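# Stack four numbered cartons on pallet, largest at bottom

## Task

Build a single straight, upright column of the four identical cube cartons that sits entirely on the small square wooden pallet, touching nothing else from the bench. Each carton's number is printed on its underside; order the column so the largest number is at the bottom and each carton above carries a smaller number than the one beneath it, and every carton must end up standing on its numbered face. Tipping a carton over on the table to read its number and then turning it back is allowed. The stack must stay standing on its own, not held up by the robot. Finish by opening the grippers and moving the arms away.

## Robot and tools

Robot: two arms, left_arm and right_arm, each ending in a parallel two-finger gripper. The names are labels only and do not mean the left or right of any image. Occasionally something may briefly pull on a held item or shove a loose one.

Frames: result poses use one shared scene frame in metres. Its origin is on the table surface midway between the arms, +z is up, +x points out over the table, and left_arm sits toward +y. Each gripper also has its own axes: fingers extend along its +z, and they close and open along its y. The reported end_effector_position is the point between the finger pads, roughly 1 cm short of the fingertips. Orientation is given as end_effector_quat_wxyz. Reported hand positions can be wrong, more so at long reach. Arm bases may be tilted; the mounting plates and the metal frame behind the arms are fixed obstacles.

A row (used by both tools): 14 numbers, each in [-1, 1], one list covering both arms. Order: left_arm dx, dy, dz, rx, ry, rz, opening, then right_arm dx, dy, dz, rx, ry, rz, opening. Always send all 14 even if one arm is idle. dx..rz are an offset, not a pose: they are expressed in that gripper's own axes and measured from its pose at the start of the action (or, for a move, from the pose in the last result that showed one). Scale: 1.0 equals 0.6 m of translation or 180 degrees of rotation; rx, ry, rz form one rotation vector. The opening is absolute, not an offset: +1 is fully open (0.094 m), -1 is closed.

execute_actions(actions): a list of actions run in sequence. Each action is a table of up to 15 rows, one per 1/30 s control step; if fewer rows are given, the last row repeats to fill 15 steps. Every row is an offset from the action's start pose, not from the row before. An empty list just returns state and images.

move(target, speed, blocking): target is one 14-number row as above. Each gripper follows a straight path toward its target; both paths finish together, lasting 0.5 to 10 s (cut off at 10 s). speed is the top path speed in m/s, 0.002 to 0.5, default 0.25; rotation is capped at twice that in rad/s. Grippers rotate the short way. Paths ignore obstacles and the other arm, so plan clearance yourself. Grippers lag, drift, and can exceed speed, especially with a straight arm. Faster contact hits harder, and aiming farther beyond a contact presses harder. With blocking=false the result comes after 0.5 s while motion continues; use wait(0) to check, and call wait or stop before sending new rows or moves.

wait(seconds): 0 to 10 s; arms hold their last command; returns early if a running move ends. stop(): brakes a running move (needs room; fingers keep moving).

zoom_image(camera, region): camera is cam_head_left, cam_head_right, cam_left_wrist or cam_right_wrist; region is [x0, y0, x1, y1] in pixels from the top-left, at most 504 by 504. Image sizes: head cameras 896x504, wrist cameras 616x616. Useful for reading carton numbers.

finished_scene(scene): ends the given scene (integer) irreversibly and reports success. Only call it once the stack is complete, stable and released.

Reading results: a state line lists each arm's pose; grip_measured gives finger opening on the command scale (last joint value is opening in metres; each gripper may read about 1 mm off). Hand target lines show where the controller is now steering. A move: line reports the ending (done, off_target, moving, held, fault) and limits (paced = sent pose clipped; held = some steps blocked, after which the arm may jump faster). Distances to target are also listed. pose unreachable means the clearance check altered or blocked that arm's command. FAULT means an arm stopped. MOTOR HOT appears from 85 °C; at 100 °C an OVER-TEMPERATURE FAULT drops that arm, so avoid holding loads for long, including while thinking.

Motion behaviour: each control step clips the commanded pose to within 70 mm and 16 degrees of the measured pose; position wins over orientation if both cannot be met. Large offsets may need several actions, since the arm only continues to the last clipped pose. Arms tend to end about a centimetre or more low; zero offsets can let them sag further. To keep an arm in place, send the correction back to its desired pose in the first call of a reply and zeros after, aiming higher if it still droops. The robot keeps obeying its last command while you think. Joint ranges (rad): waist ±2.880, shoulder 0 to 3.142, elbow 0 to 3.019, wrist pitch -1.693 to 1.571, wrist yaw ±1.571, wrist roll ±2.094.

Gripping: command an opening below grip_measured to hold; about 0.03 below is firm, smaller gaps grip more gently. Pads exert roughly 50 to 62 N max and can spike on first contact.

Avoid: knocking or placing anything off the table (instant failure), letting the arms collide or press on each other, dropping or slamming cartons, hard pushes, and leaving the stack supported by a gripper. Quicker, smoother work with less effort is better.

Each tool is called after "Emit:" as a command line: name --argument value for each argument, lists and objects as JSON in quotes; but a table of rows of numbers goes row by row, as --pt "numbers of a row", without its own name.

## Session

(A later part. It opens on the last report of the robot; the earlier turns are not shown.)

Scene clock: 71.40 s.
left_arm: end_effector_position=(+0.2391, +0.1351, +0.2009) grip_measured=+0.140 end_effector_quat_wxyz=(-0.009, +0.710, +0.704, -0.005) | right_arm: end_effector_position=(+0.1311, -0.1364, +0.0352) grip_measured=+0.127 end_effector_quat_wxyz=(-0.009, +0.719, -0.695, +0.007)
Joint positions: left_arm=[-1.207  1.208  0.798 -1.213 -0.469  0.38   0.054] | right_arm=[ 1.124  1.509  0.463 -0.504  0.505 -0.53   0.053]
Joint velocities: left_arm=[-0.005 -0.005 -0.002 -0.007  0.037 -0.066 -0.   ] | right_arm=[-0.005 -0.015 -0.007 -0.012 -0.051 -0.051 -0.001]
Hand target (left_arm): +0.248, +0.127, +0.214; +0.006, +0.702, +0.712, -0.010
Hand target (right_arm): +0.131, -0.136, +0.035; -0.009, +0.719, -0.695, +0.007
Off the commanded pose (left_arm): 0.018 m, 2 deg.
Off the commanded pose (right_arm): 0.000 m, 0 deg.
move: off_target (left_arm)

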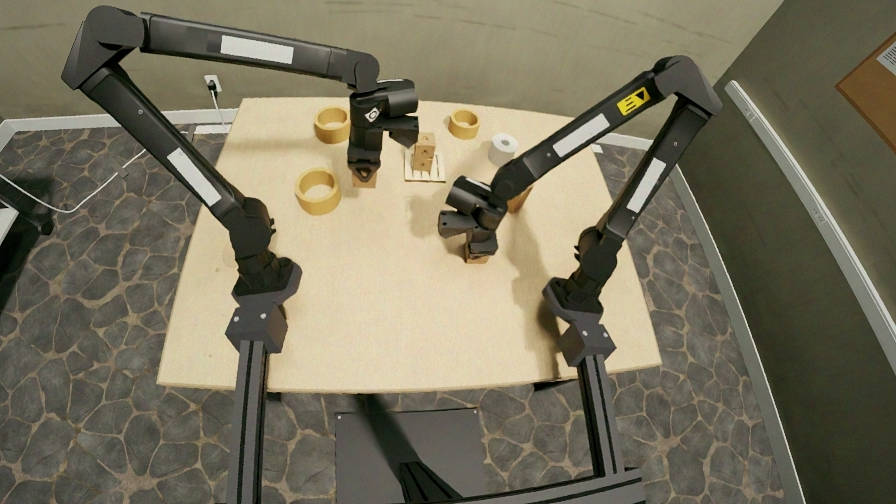

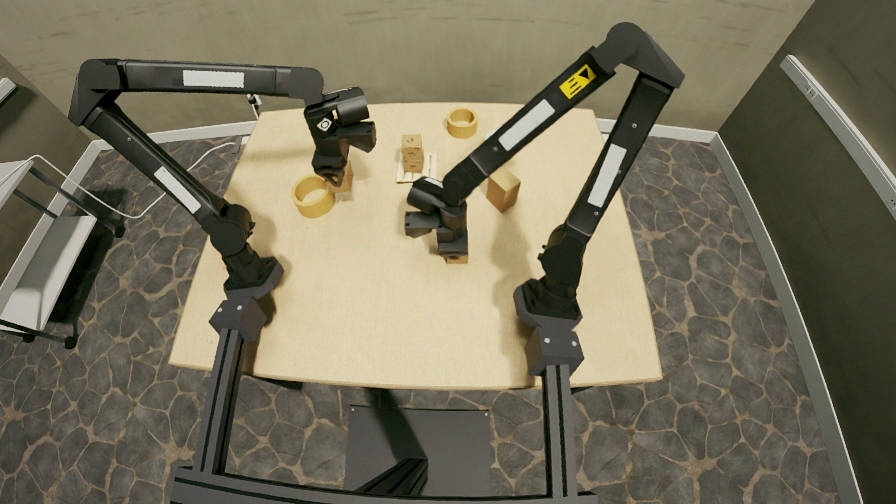

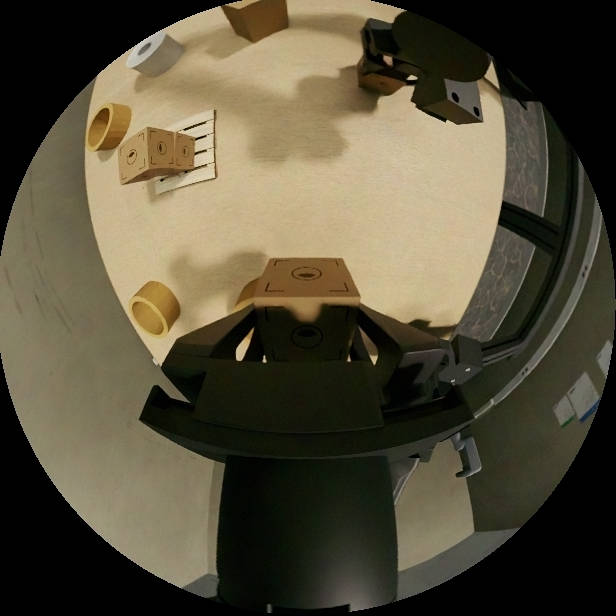

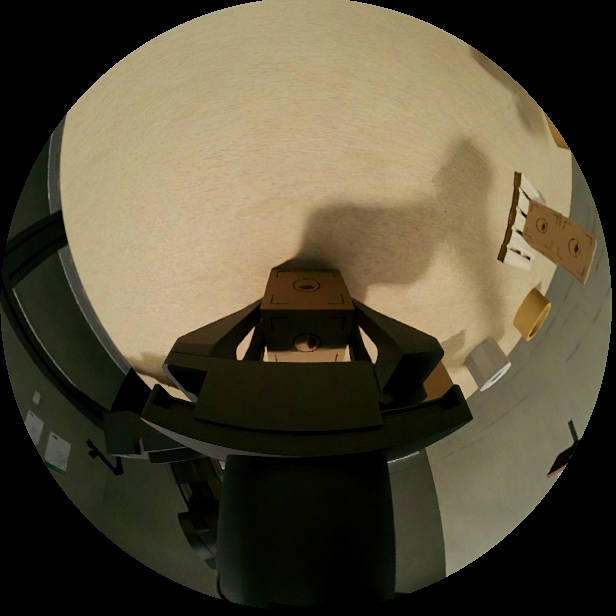

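Emit:
move --target '[-0.262,0.32,0,-0.006,-0.005,0,0.09,0.12,0,-0.3,0,0,0,0.08]' --speed 0.2

Scene clock: 73.40 s.
left_arm: end_effector_position=(+0.4183, -0.0174, +0.1905) grip_measured=+0.140 end_effector_quat_wxyz=(-0.004, +0.709, +0.705, -0.005) | right_arm: end_effector_position=(+0.1178, -0.2216, +0.1945) grip_measured=+0.127 end_effector_quat_wxyz=(+0.012, +0.728, -0.685, +0.022)
Joint positions: left_arm=[-1.009  1.716  1.436 -1.233 -0.473  0.606  0.054] | right_arm=[ 1.4    0.937  0.552 -1.376  0.492 -0.216  0.053]
Joint velocities: left_arm=[-0.005  0.005 -0.012  0.012 -0.081 -0.037 -0.   ] | right_arm=[ 0.005 -0.005 -0.007 -0.022  0.022  0.037  0.001]
Hand target (left_arm): +0.429, -0.023, +0.196; +0.002, +0.710, +0.705, -0.005
Hand target (right_arm): +0.126, -0.209, +0.212; -0.007, +0.719, -0.695, +0.010
Off the commanded pose (left_arm): 0.014 m, 1 deg.
Off the commanded pose (right_arm): 0.027 m, 3 deg.
move: off_target (left_arm, right_arm)

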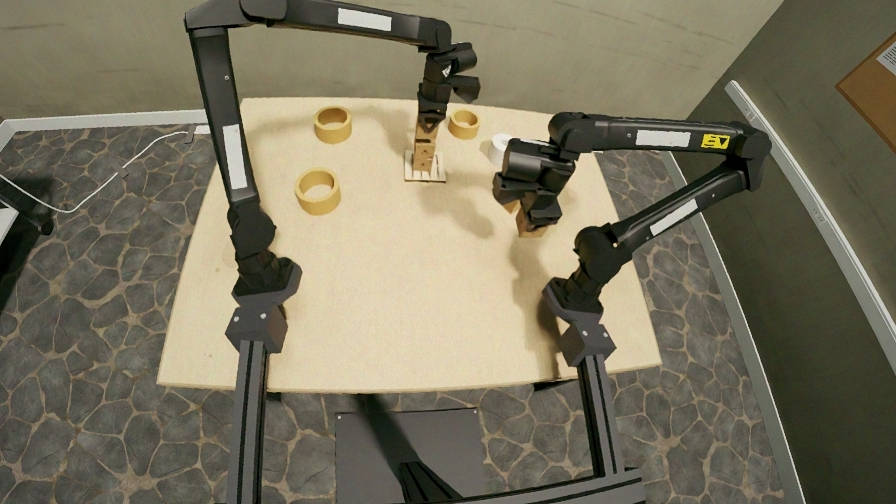

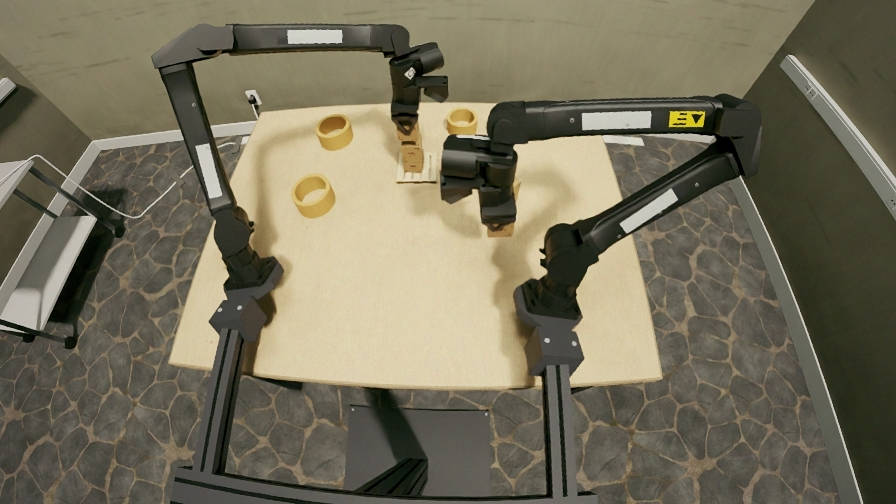

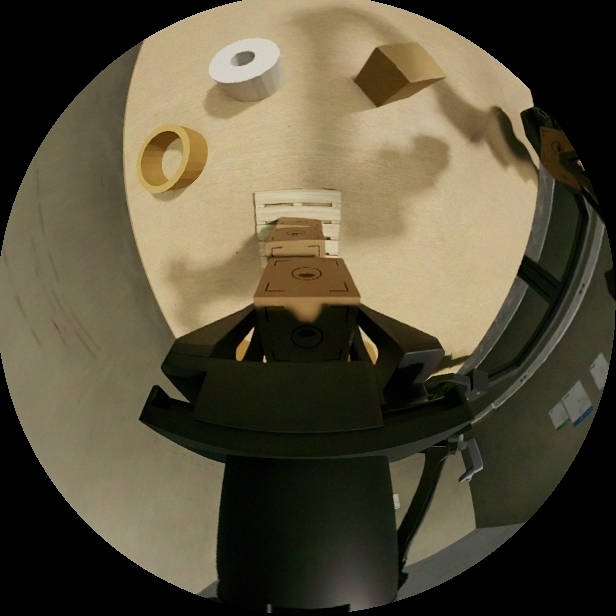

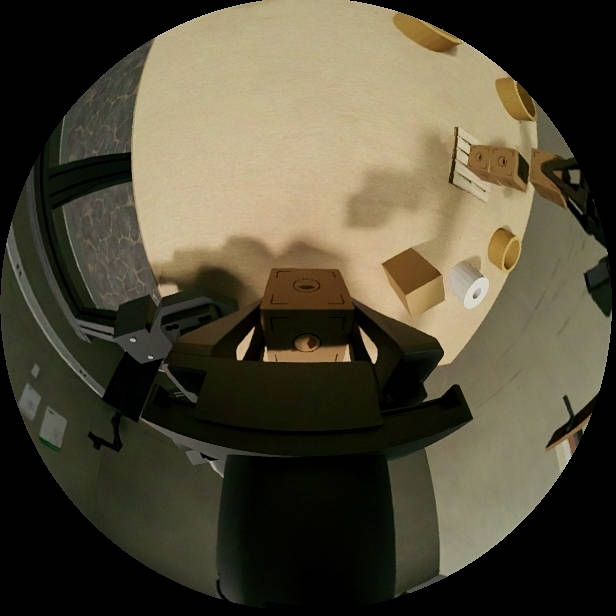

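Emit:
move --target '[-0.006,0.025,0.045,0,0,0,0.09,0,0,-0.03,0,0,0,0.08]' --speed 0.04

Emit:
zoom_image --camera "cam_left_wrist" --region '[230,170,390,320]'

Scene clock: 74.63 s.
left_arm: end_effector_position=(+0.4287, -0.0174, +0.1680) grip_measured=+0.140 end_effector_quat_wxyz=(-0.006, +0.708, +0.706, -0.003) | right_arm: end_effector_position=(+0.1113, -0.2316, +0.1978) grip_measured=+0.127 end_effector_quat_wxyz=(+0.028, +0.735, -0.677, +0.033)
Joint positions: left_arm=[-0.975  1.745  1.433 -1.187 -0.473  0.638  0.054] | right_arm=[ 1.43   0.937  0.552 -1.435  0.486 -0.184  0.053]
Joint velocities: left_arm=[-0.005 -0.015 -0.007 -0.002  0.051 -0.081 -0.001] | right_arm=[-0.005 -0.005  0.012 -0.012 -0.051 -0.007  0.   ]
Hand target (left_arm): +0.433, -0.021, +0.163; -0.004, +0.709, +0.705, -0.005
Hand target (right_arm): +0.117, -0.221, +0.212; +0.012, +0.728, -0.685, +0.022
Off the commanded pose (left_arm): 0.007 m, 0 deg.
Off the commanded pose (right_arm): 0.019 m, 3 deg.
move: off_target (right_arm)

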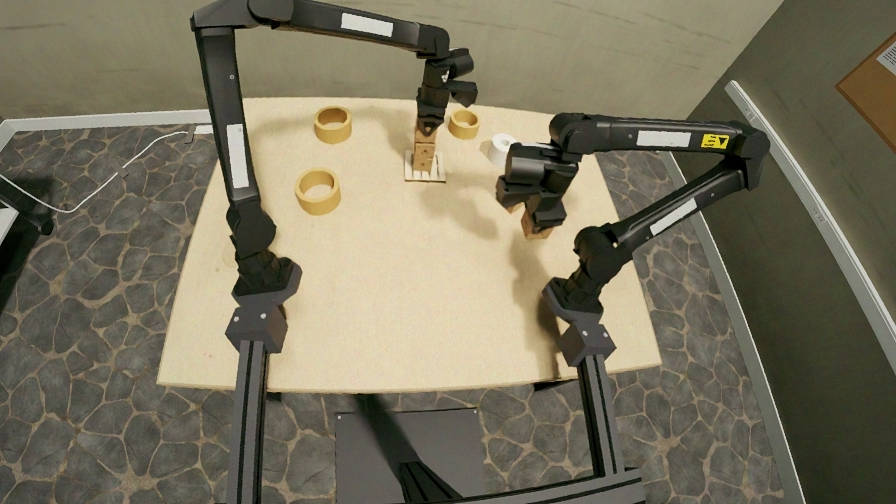

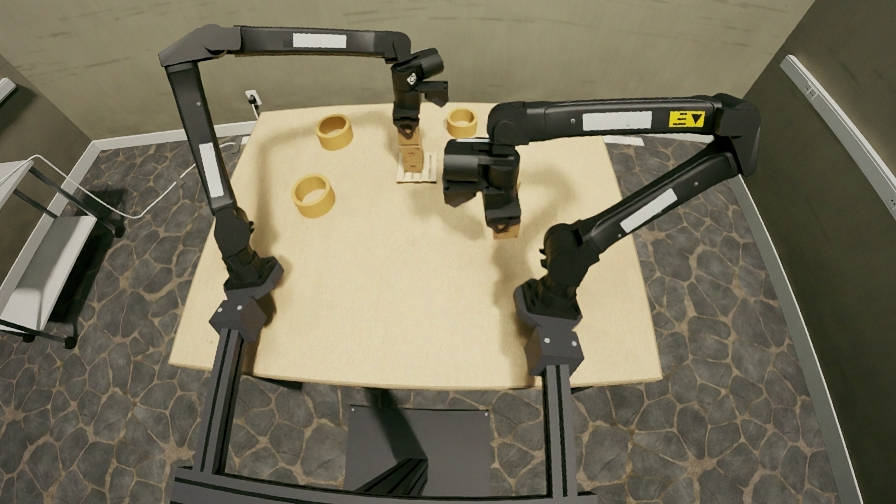

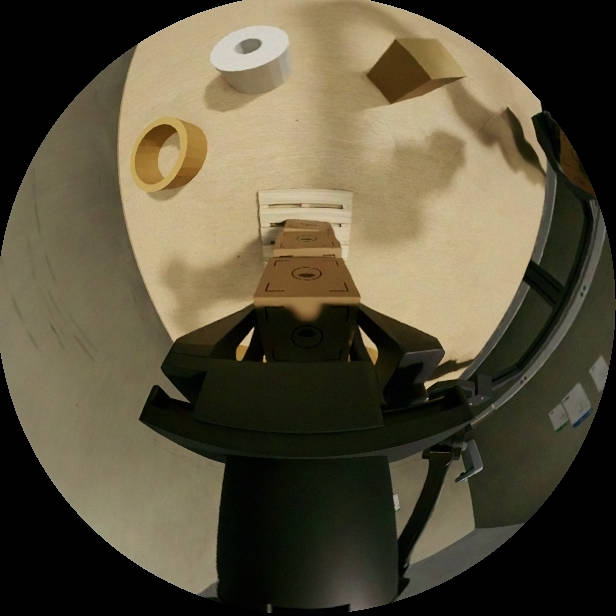

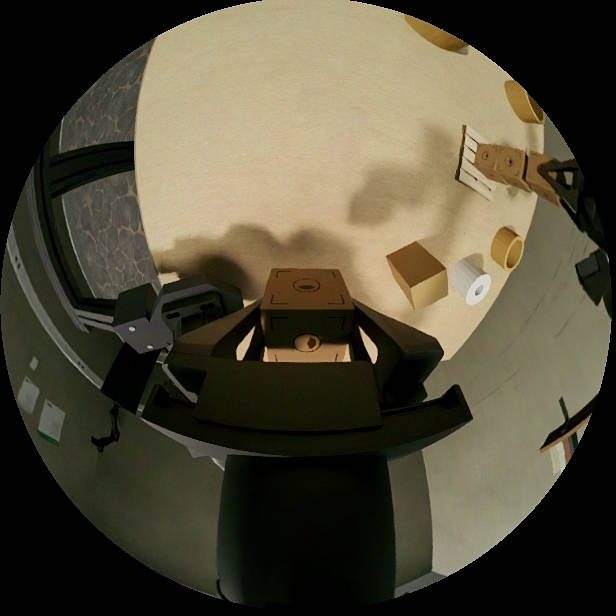

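Region (230, 170, 390, 320) of cam_left_wrist's 616x616 image, scaled by 3.150, with more detail than that image has; it fills the top 472 rows of this view, and the rest is white.

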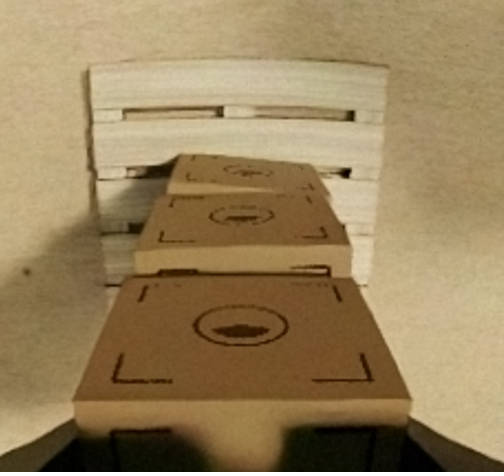

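X good; needs some -Y.

Emit:
move --target '[-0.018,0.0,0.026,0,0,0,0.09,0,0,0,0,0,0,0.08]' --speed 0.025

Emit:
zoom_image --camera "cam_left_wrist" --region '[230,170,390,320]'

Emit:
zoom_image --camera "cam_head_left" --region '[380,100,470,190]'

Scene clock: 75.90 s.
left_arm: end_effector_position=(+0.4269, -0.0231, +0.1586) grip_measured=+0.140 end_effector_quat_wxyz=(-0.005, +0.708, +0.706, -0.003) | right_arm: end_effector_position=(+0.1113, -0.2316, +0.1978) grip_measured=+0.127 end_effector_quat_wxyz=(+0.028, +0.735, -0.677, +0.033)
Joint positions: left_arm=[-0.975  1.764  1.43  -1.165 -0.473  0.639  0.054] | right_arm=[ 1.43   0.937  0.552 -1.435  0.486 -0.183  0.053]
Joint velocities: left_arm=[-0.005 -0.005  0.002  0.002 -0.022 -0.11   0.   ] | right_arm=[-0.015  0.005 -0.007 -0.022 -0.007  0.022  0.   ]
Hand target (left_arm): +0.428, -0.028, +0.152; -0.006, +0.708, +0.706, -0.003
Hand target (right_arm): +0.111, -0.232, +0.198; +0.028, +0.735, -0.677, +0.033
Off the commanded pose (left_arm): 0.008 m, 0 deg.
Off the commanded pose (right_arm): 0.000 m, 0 deg.
move: done

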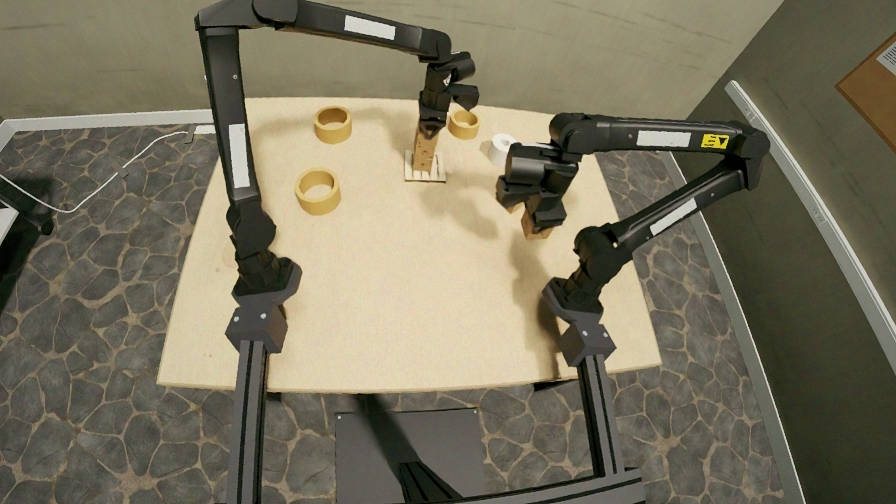

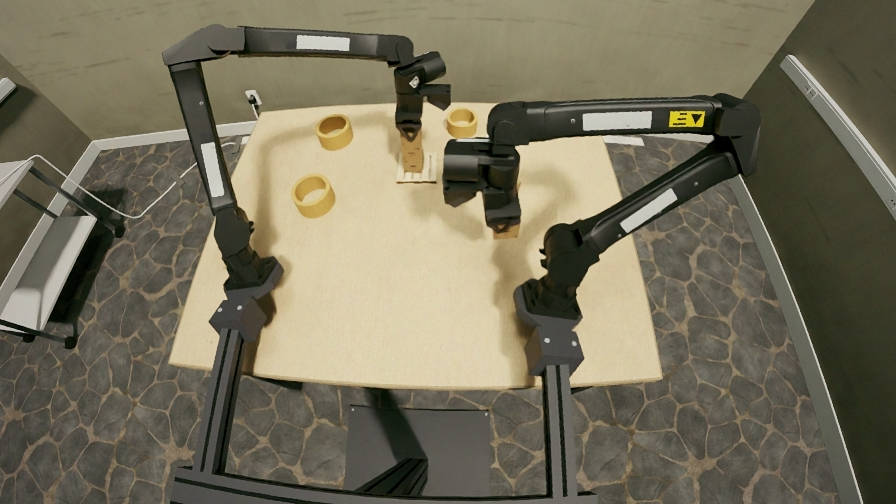

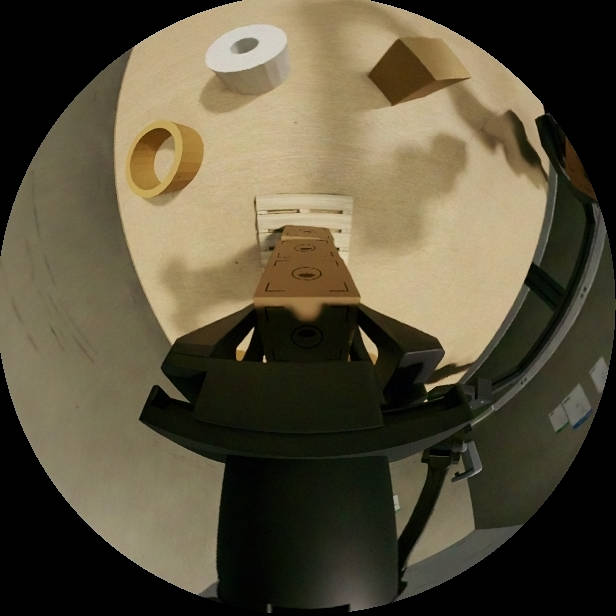

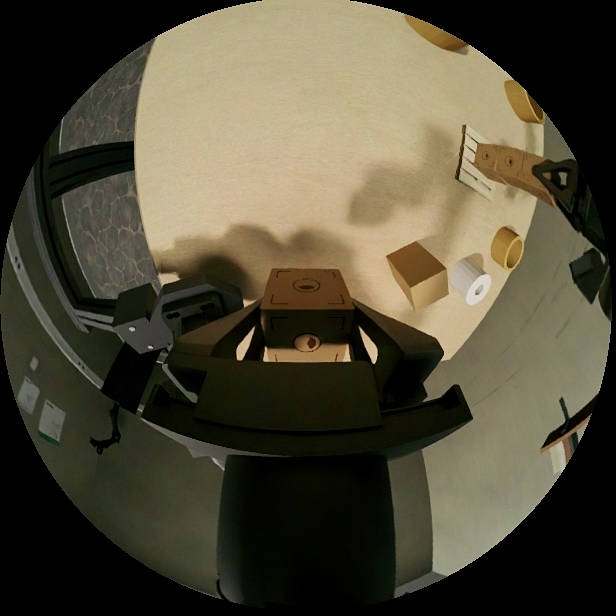

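Region (230, 170, 390, 320) of cam_left_wrist's 616x616 image, scaled by 3.150, with more detail than that image has; it fills the top 472 rows of this view, and the rest is white.

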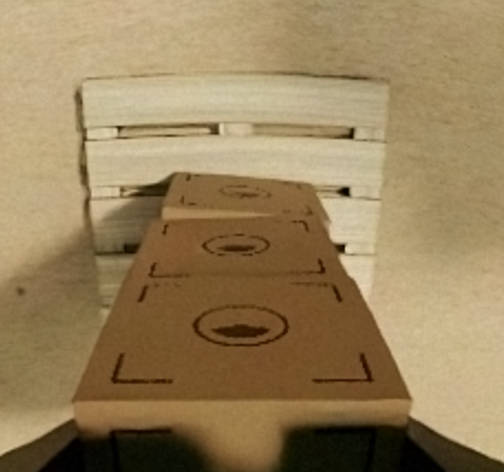

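Region (380, 100, 470, 190) of cam_head_left's 896x504 image, scaled by 5.600, with more detail than that image has.

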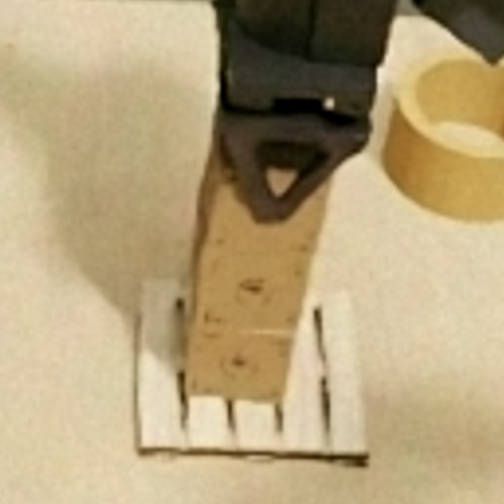

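Emit:
move --target '[0,0,0,0,0,0,1,0,0,0,0,0,0,0.08]'

Emit:
move --target '[-0.01,0.015,-0.13,0,0,0,1,-0.05,-0.1,-0.14,0,-0.035,0.026,0.08]' --speed 0.12

Emit:
move --target '[0.45,-0.3,0,0,0,0,1,-0.1,-0.2,-0.03,0,0,0,0.08]'

Scene clock: 76.90 s.
left_arm: end_effector_position=(+0.4263, -0.0227, +0.1580) grip_measured=+1.000 end_effector_quat_wxyz=(-0.006, +0.708, +0.706, -0.003) | right_arm: end_effector_position=(+0.1113, -0.2316, +0.1978) grip_measured=+0.127 end_effector_quat_wxyz=(+0.028, +0.735, -0.677, +0.033)
Joint positions: left_arm=[-0.975  1.764  1.428 -1.165 -0.473  0.639  0.094] | right_arm=[ 1.43   0.937  0.552 -1.435  0.486 -0.183  0.053]
Joint velocities: left_arm=[ 0.005 -0.015 -0.002 -0.007  0.007 -0.051  0.   ] | right_arm=[ 0.015  0.005  0.012  0.007  0.007 -0.007 -0.001]
Hand target (left_arm): +0.427, -0.023, +0.159; -0.005, +0.708, +0.706, -0.003
Hand target (right_arm): +0.111, -0.232, +0.198; +0.028, +0.735, -0.677, +0.033
Off the commanded pose (left_arm): 0.001 m, 0 deg.
Off the commanded pose (right_arm): 0.000 m, 0 deg.
move: done

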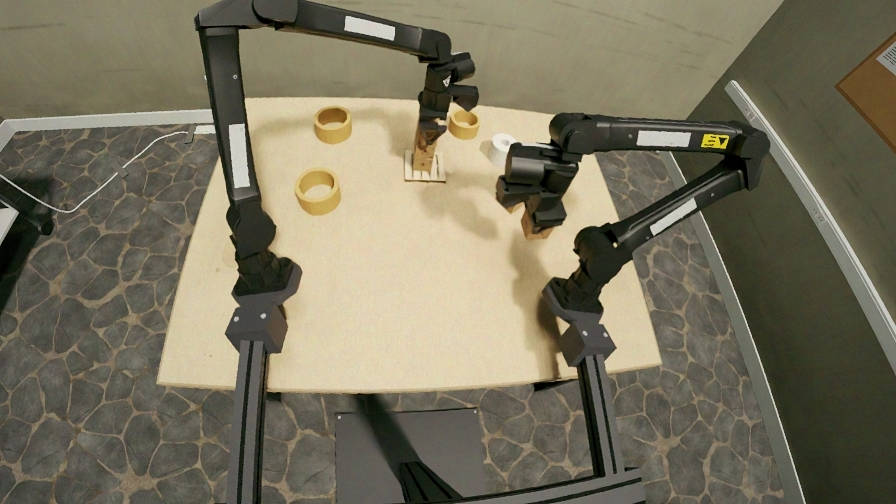

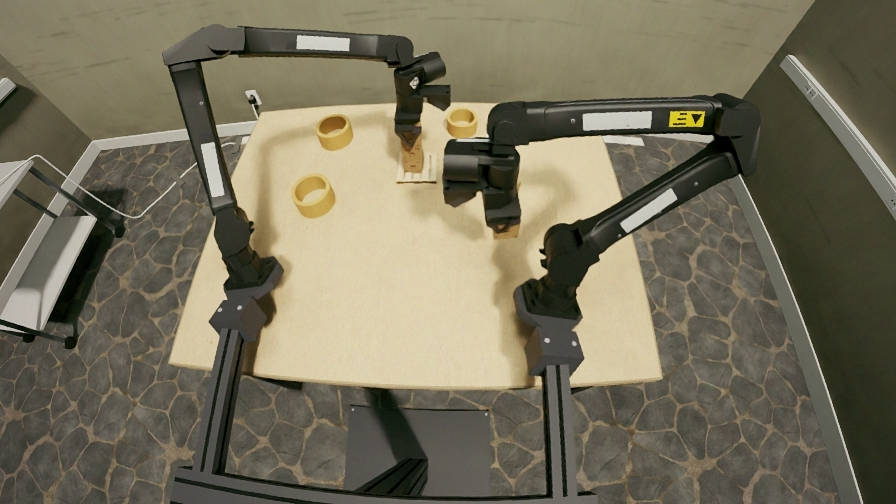

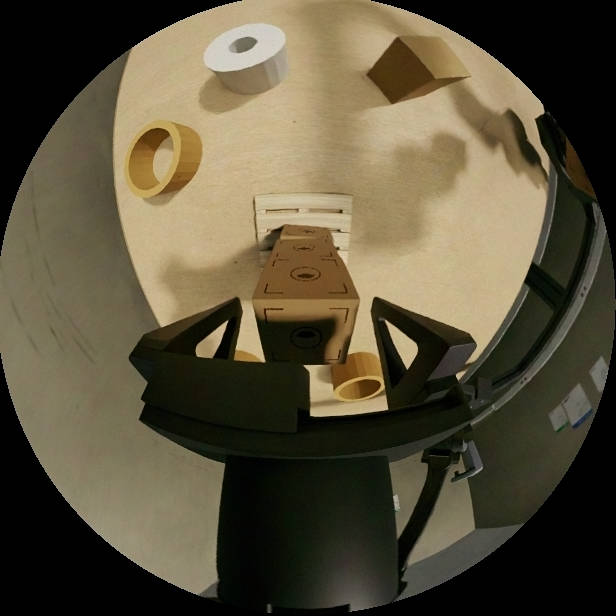

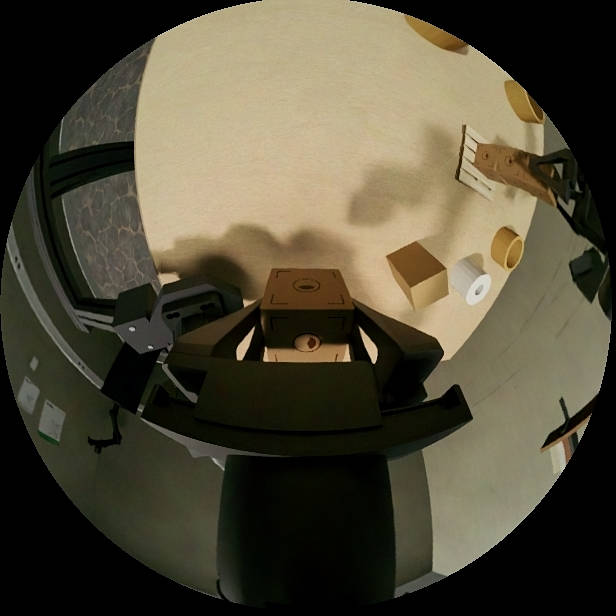

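Scene clock: 78.20 s.
left_arm: end_effector_position=(+0.4244, -0.0235, +0.2104) grip_measured=+1.000 end_effector_quat_wxyz=(-0.031, +0.717, +0.696, +0.001) | right_arm: end_effector_position=(+0.1555, -0.1981, +0.2674) grip_measured=+0.127 end_effector_quat_wxyz=(-0.005, +0.711, -0.703, -0.000)
Joint positions: left_arm=[-1.023  1.759  1.547 -1.37  -0.473  0.584  0.094] | right_arm=[ 1.404  0.953  0.775 -1.524  0.474 -0.19   0.053]
Joint velocities: left_arm=[-0.005  0.005 -0.022 -0.007  0.022 -0.007  0.   ] | right_arm=[-0.015 -0.005 -0.017  0.002 -0.022 -0.066 -0.   ]
Hand target (left_arm): +0.436, -0.028, +0.236; -0.006, +0.708, +0.706, -0.003
Hand target (right_arm): +0.166, -0.190, +0.280; -0.012, +0.708, -0.706, -0.007
Off the commanded pose (left_arm): 0.029 m, 3 deg.
Off the commanded pose (right_arm): 0.019 m, 1 deg.
move: off_target (left_arm, right_arm)

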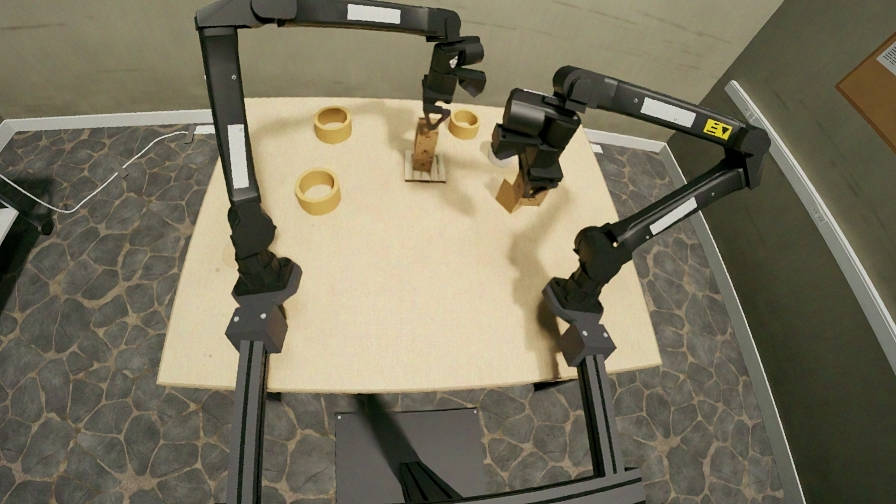

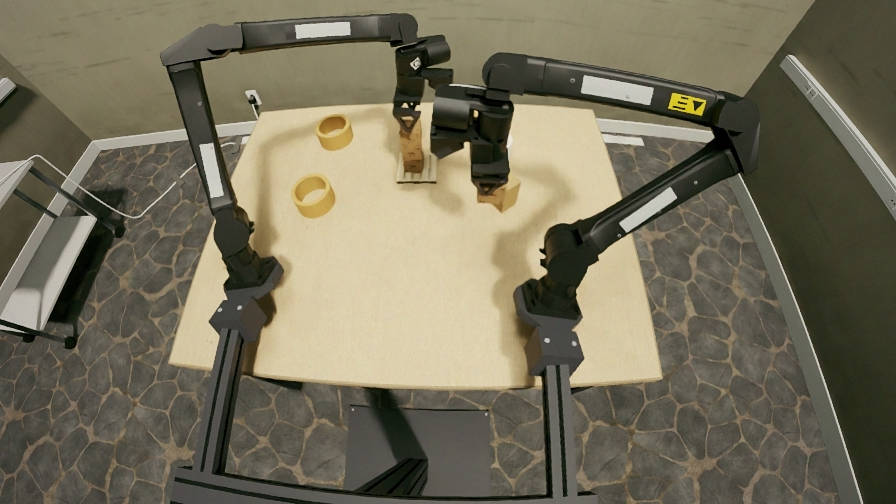

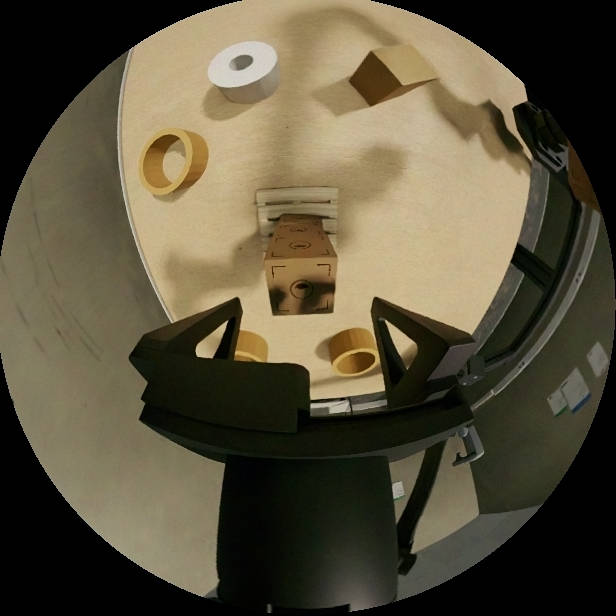

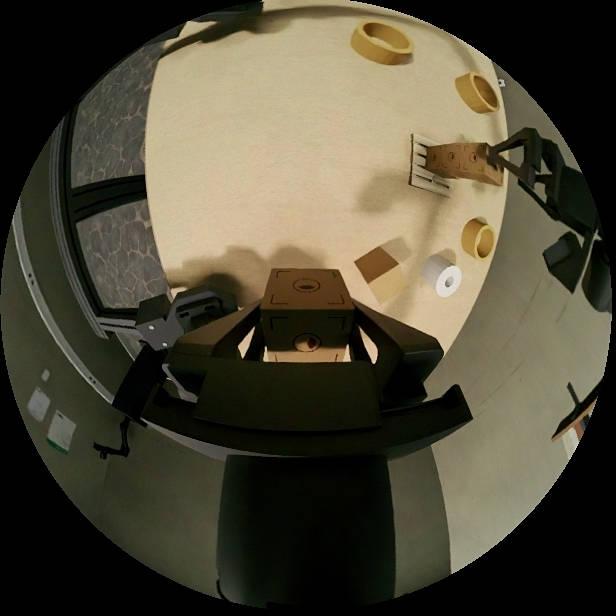

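Scene clock: 79.90 s.
left_arm: end_effector_position=(+0.2528, +0.2520, +0.2275) grip_measured=+1.000 end_effector_quat_wxyz=(-0.028, +0.717, +0.696, +0.002) | right_arm: end_effector_position=(+0.2581, -0.1469, +0.2788) grip_measured=+0.127 end_effector_quat_wxyz=(+0.007, +0.715, -0.699, +0.002)
Joint positions: left_arm=[-1.025  0.867  0.726 -1.436 -0.476  0.584  0.094] | right_arm=[ 1.15   1.17   1.034 -1.46   0.487 -0.476  0.053]
Joint velocities: left_arm=[-0.005 -0.005 -0.002  0.007 -0.007 -0.037  0.   ] | right_arm=[-0.005 -0.005 -0.002  0.007 -0.022 -0.022 -0.001]
Hand target (left_arm): +0.253, +0.251, +0.229; -0.031, +0.717, +0.696, +0.001
Hand target (right_arm): +0.274, -0.138, +0.290; -0.007, +0.711, -0.703, -0.003
Off the commanded pose (left_arm): 0.003 m, 0 deg.
Off the commanded pose (right_arm): 0.021 m, 2 deg.
move: off_target (right_arm)

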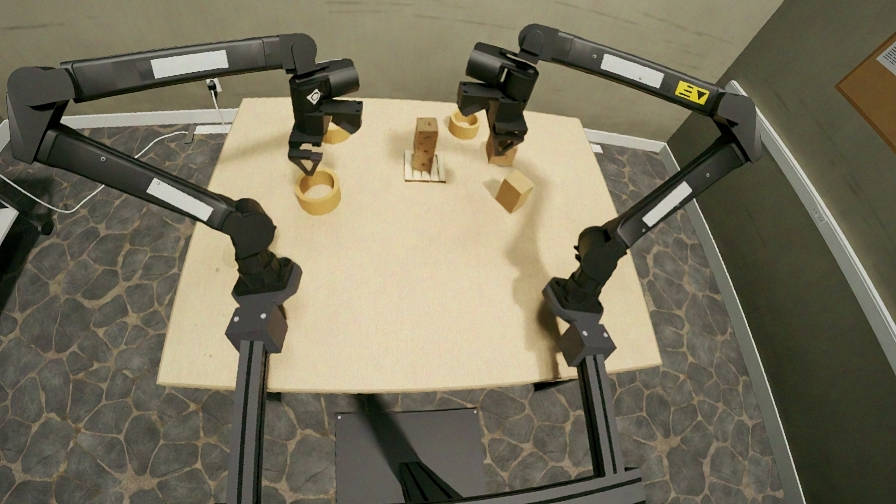

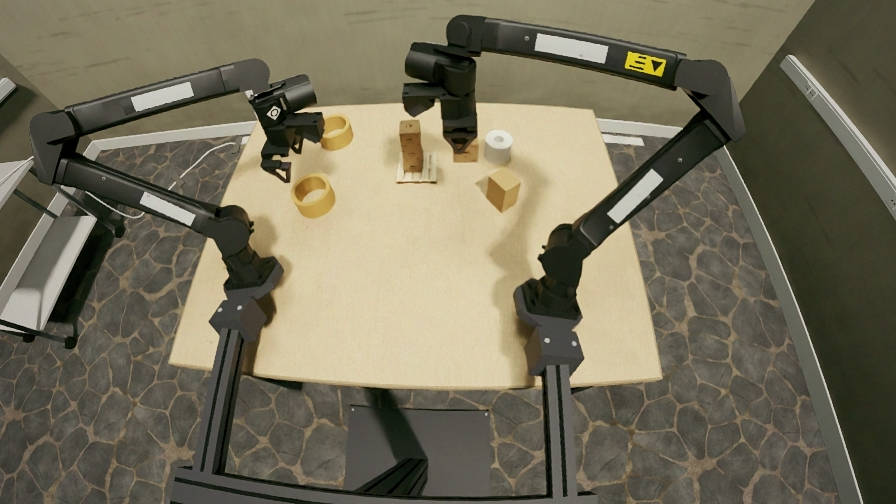

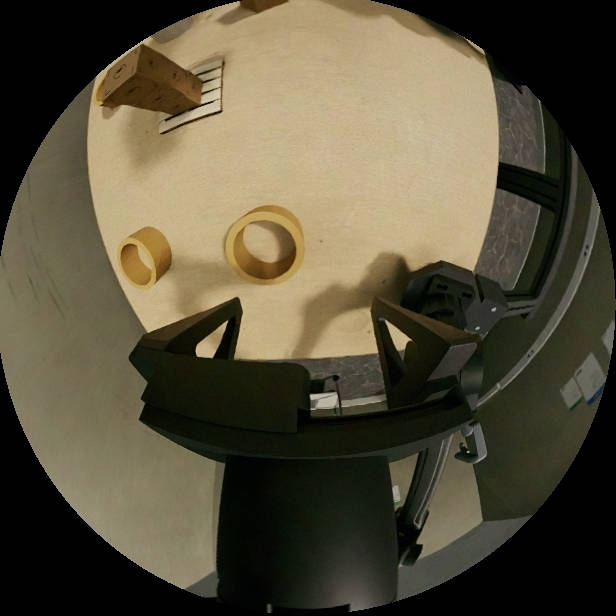

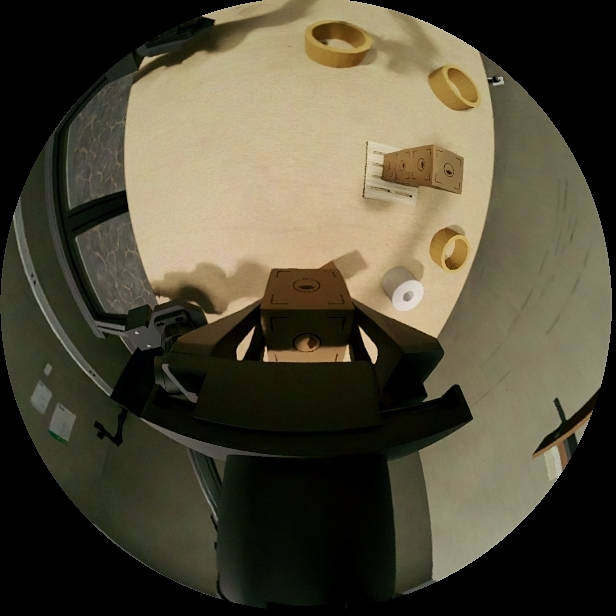

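Emit:
move --target '[0,0,0,0,0,0,1,-0.21,-0.295,0.05,0,-0.008,0.005,0.08]' --speed 0.18

Scene clock: 81.67 s.
left_arm: end_effector_position=(+0.2519, +0.2524, +0.2266) grip_measured=+1.000 end_effector_quat_wxyz=(-0.030, +0.717, +0.696, +0.002) | right_arm: end_effector_position=(+0.4167, -0.0223, +0.2442) grip_measured=+0.127 end_effector_quat_wxyz=(+0.005, +0.713, -0.701, -0.007)
Joint positions: left_arm=[-1.025  0.867  0.723 -1.436 -0.476  0.584  0.094] | right_arm=[ 0.959  1.643  1.538 -1.384  0.464 -0.687  0.053]
Joint velocities: left_arm=[-0.005 -0.005  0.012 -0.012 -0.007  0.037  0.   ] | right_arm=[ 0.005 -0.005 -0.012 -0.022 -0.007 -0.066 -0.001]
Hand target (left_arm): +0.253, +0.252, +0.227; -0.028, +0.717, +0.696, +0.002
Hand target (right_arm): +0.433, -0.018, +0.251; -0.004, +0.710, -0.704, -0.008
Off the commanded pose (left_arm): 0.001 m, 0 deg.
Off the commanded pose (right_arm): 0.016 m, 1 deg.
move: off_target (right_arm)

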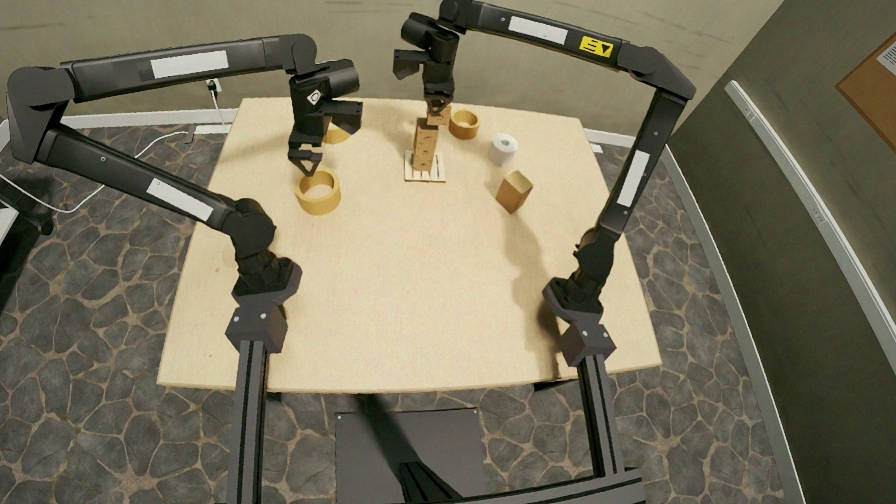

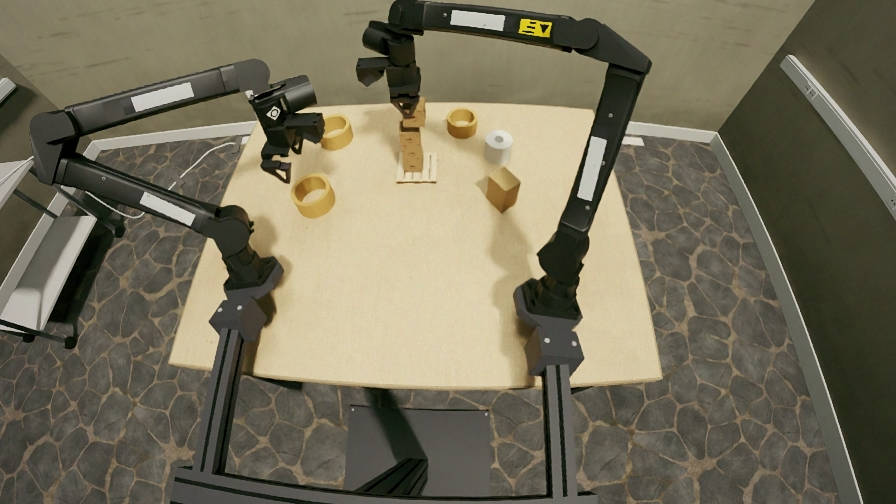

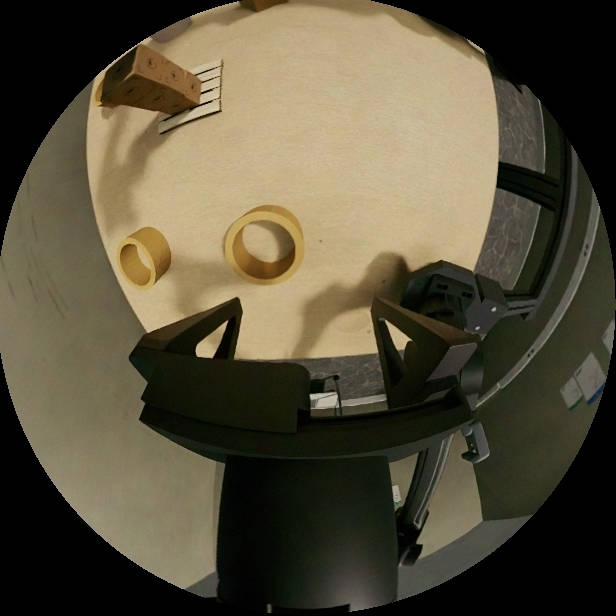

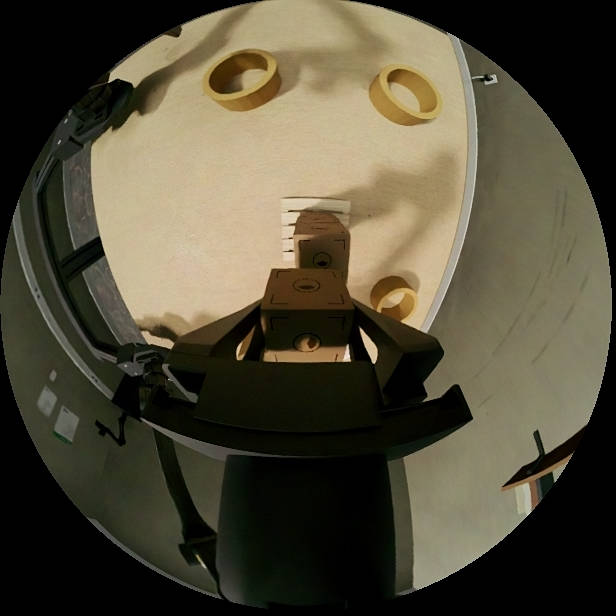

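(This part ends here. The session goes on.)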